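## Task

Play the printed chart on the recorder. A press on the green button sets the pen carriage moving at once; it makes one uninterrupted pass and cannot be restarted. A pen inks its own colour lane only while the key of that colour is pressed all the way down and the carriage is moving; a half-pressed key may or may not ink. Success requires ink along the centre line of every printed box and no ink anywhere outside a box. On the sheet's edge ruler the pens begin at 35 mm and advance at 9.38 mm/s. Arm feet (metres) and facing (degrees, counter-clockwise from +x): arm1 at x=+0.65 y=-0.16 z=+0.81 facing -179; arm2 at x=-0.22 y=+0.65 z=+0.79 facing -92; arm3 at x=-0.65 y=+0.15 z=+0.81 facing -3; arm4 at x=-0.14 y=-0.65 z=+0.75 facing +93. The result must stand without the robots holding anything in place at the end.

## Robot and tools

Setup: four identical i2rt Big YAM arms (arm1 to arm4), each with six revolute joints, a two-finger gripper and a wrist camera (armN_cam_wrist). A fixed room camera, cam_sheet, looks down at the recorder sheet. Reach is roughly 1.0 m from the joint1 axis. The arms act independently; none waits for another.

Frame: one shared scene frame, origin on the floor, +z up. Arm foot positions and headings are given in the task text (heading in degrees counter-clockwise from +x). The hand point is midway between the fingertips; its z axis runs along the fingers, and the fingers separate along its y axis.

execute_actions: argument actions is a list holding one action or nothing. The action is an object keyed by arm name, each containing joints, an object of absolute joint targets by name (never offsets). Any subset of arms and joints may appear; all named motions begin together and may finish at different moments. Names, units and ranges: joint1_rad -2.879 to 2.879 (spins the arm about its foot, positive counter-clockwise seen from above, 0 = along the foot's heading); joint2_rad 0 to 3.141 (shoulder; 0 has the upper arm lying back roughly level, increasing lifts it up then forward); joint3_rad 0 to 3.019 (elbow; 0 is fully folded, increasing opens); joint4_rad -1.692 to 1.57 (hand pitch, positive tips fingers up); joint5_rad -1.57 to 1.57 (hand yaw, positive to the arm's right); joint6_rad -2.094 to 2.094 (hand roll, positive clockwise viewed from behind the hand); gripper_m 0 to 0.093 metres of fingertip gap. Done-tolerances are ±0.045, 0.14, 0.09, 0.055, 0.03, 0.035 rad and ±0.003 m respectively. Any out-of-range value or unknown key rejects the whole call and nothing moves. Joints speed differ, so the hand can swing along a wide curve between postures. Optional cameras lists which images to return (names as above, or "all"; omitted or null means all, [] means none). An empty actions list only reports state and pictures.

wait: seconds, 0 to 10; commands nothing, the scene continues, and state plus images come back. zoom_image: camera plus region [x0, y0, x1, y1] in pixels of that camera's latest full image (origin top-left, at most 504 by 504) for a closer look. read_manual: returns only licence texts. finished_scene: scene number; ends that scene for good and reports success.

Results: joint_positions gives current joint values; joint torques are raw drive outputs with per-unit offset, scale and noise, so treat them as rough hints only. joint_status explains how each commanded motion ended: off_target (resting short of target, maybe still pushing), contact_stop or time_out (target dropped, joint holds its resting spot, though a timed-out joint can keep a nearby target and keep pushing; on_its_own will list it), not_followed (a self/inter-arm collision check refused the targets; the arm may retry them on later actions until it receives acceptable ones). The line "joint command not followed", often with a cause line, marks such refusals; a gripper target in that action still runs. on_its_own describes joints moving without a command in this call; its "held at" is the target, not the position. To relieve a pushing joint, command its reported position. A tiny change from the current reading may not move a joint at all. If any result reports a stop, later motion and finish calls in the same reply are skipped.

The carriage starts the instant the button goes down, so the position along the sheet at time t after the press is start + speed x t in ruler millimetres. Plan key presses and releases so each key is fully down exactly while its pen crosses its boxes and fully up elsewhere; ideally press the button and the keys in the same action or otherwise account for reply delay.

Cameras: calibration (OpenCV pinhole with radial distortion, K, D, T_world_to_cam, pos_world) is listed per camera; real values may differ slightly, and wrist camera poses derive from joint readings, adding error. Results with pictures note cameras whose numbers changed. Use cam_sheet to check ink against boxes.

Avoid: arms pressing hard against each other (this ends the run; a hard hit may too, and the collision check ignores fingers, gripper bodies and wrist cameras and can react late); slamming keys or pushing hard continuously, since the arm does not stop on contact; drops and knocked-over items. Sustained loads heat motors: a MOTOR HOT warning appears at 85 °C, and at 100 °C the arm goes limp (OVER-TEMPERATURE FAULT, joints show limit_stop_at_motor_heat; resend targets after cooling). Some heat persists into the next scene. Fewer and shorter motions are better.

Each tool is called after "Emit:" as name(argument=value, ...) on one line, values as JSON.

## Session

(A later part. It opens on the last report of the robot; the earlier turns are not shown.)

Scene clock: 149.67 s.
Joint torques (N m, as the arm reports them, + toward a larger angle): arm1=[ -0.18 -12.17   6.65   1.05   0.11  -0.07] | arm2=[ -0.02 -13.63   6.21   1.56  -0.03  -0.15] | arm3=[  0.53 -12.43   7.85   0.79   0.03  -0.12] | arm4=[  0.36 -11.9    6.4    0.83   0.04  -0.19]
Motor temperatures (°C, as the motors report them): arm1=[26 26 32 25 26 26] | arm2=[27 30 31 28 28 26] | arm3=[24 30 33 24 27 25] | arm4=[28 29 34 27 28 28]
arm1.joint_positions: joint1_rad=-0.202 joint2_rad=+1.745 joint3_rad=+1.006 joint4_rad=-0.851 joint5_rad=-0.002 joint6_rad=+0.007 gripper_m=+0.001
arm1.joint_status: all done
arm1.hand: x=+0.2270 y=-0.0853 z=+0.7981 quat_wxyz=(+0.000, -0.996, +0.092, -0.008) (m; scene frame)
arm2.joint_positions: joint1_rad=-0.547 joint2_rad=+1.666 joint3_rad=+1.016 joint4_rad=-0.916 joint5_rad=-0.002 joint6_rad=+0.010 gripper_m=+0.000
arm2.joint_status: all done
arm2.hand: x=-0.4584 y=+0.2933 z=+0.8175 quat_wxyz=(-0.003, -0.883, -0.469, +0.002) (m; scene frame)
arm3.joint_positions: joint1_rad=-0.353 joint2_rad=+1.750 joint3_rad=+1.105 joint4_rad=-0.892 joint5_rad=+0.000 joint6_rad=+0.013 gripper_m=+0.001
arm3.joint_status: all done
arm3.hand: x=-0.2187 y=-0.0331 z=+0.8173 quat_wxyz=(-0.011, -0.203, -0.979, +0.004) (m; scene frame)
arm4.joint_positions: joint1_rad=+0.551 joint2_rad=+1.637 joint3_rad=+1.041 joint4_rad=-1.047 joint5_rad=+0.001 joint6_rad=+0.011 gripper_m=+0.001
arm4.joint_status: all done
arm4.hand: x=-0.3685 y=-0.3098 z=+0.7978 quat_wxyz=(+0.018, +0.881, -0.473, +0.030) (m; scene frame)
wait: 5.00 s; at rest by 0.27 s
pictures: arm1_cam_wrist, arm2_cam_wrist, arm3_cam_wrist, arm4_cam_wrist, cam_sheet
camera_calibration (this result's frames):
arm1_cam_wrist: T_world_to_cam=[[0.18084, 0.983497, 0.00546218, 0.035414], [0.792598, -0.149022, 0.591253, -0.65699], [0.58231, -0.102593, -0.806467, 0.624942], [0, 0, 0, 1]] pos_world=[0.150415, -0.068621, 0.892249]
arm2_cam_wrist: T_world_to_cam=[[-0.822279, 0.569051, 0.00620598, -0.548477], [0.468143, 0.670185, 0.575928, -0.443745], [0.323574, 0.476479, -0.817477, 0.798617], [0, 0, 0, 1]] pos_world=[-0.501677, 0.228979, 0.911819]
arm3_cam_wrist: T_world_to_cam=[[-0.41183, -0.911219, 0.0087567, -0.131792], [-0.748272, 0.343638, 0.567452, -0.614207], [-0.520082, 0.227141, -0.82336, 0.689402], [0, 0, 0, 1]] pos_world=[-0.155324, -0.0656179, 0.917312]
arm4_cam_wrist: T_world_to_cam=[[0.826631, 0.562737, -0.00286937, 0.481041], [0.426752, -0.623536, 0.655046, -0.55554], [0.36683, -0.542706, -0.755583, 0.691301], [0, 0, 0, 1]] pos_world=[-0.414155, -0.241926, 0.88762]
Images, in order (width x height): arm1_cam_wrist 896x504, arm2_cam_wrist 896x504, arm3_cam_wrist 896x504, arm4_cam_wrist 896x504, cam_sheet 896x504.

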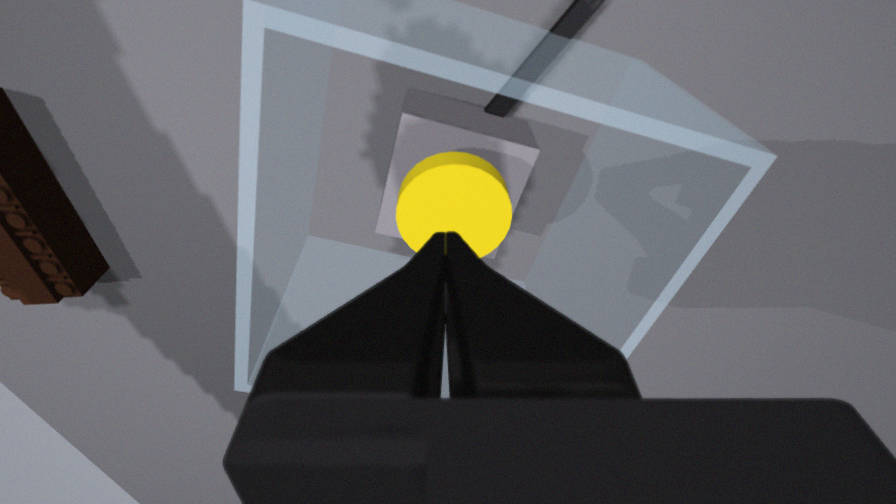

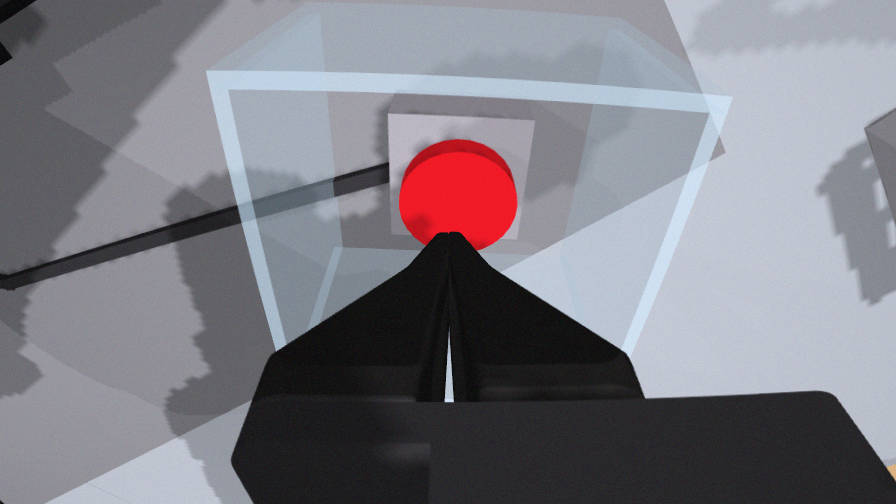

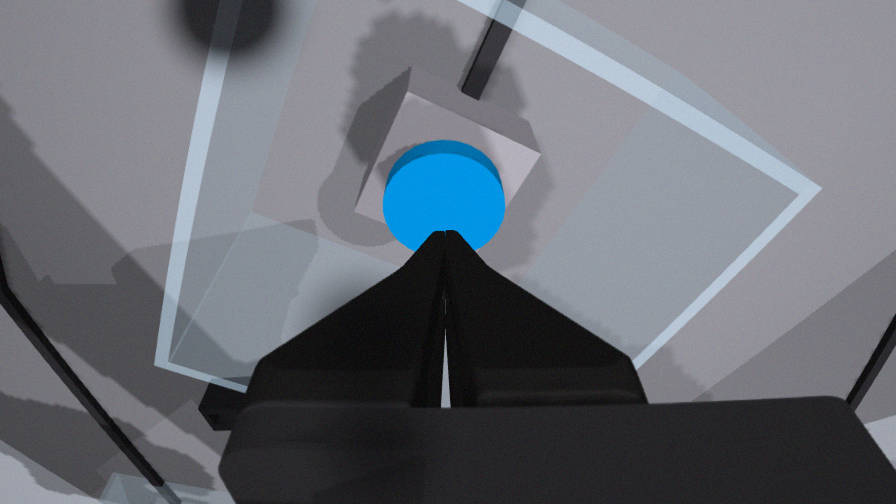

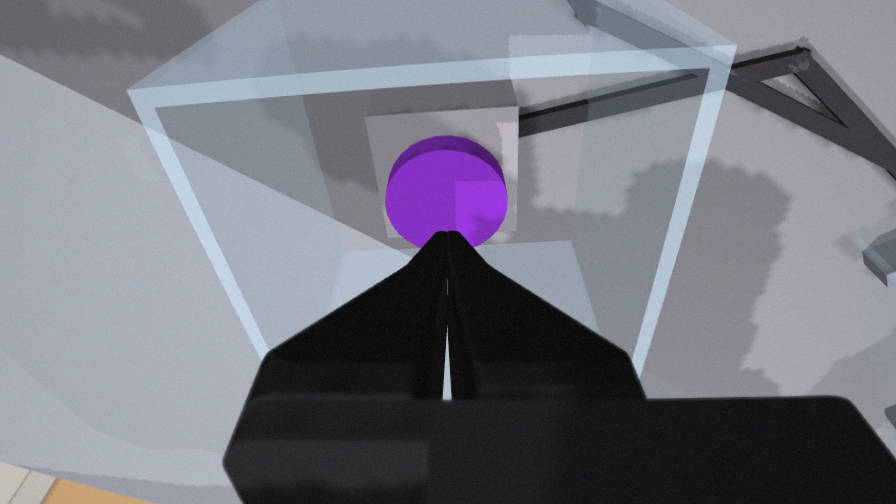

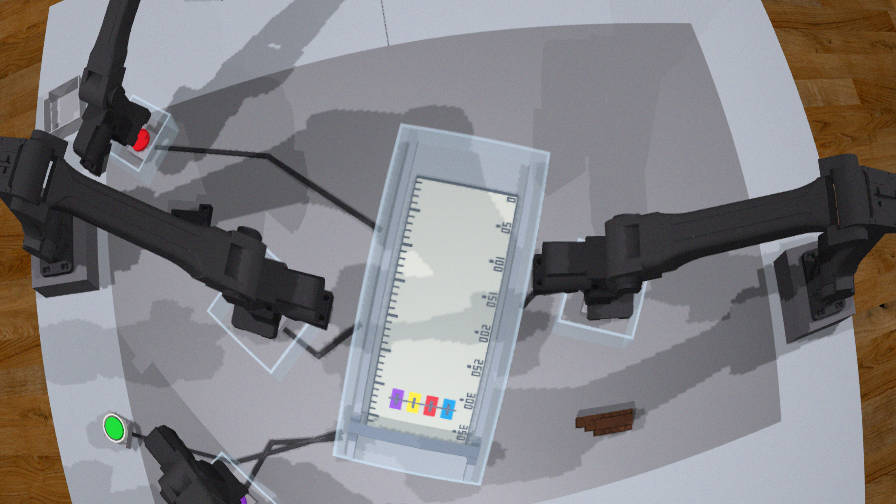

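Emit:
finished_scene(scene=1)

The scene is finished: the task was done.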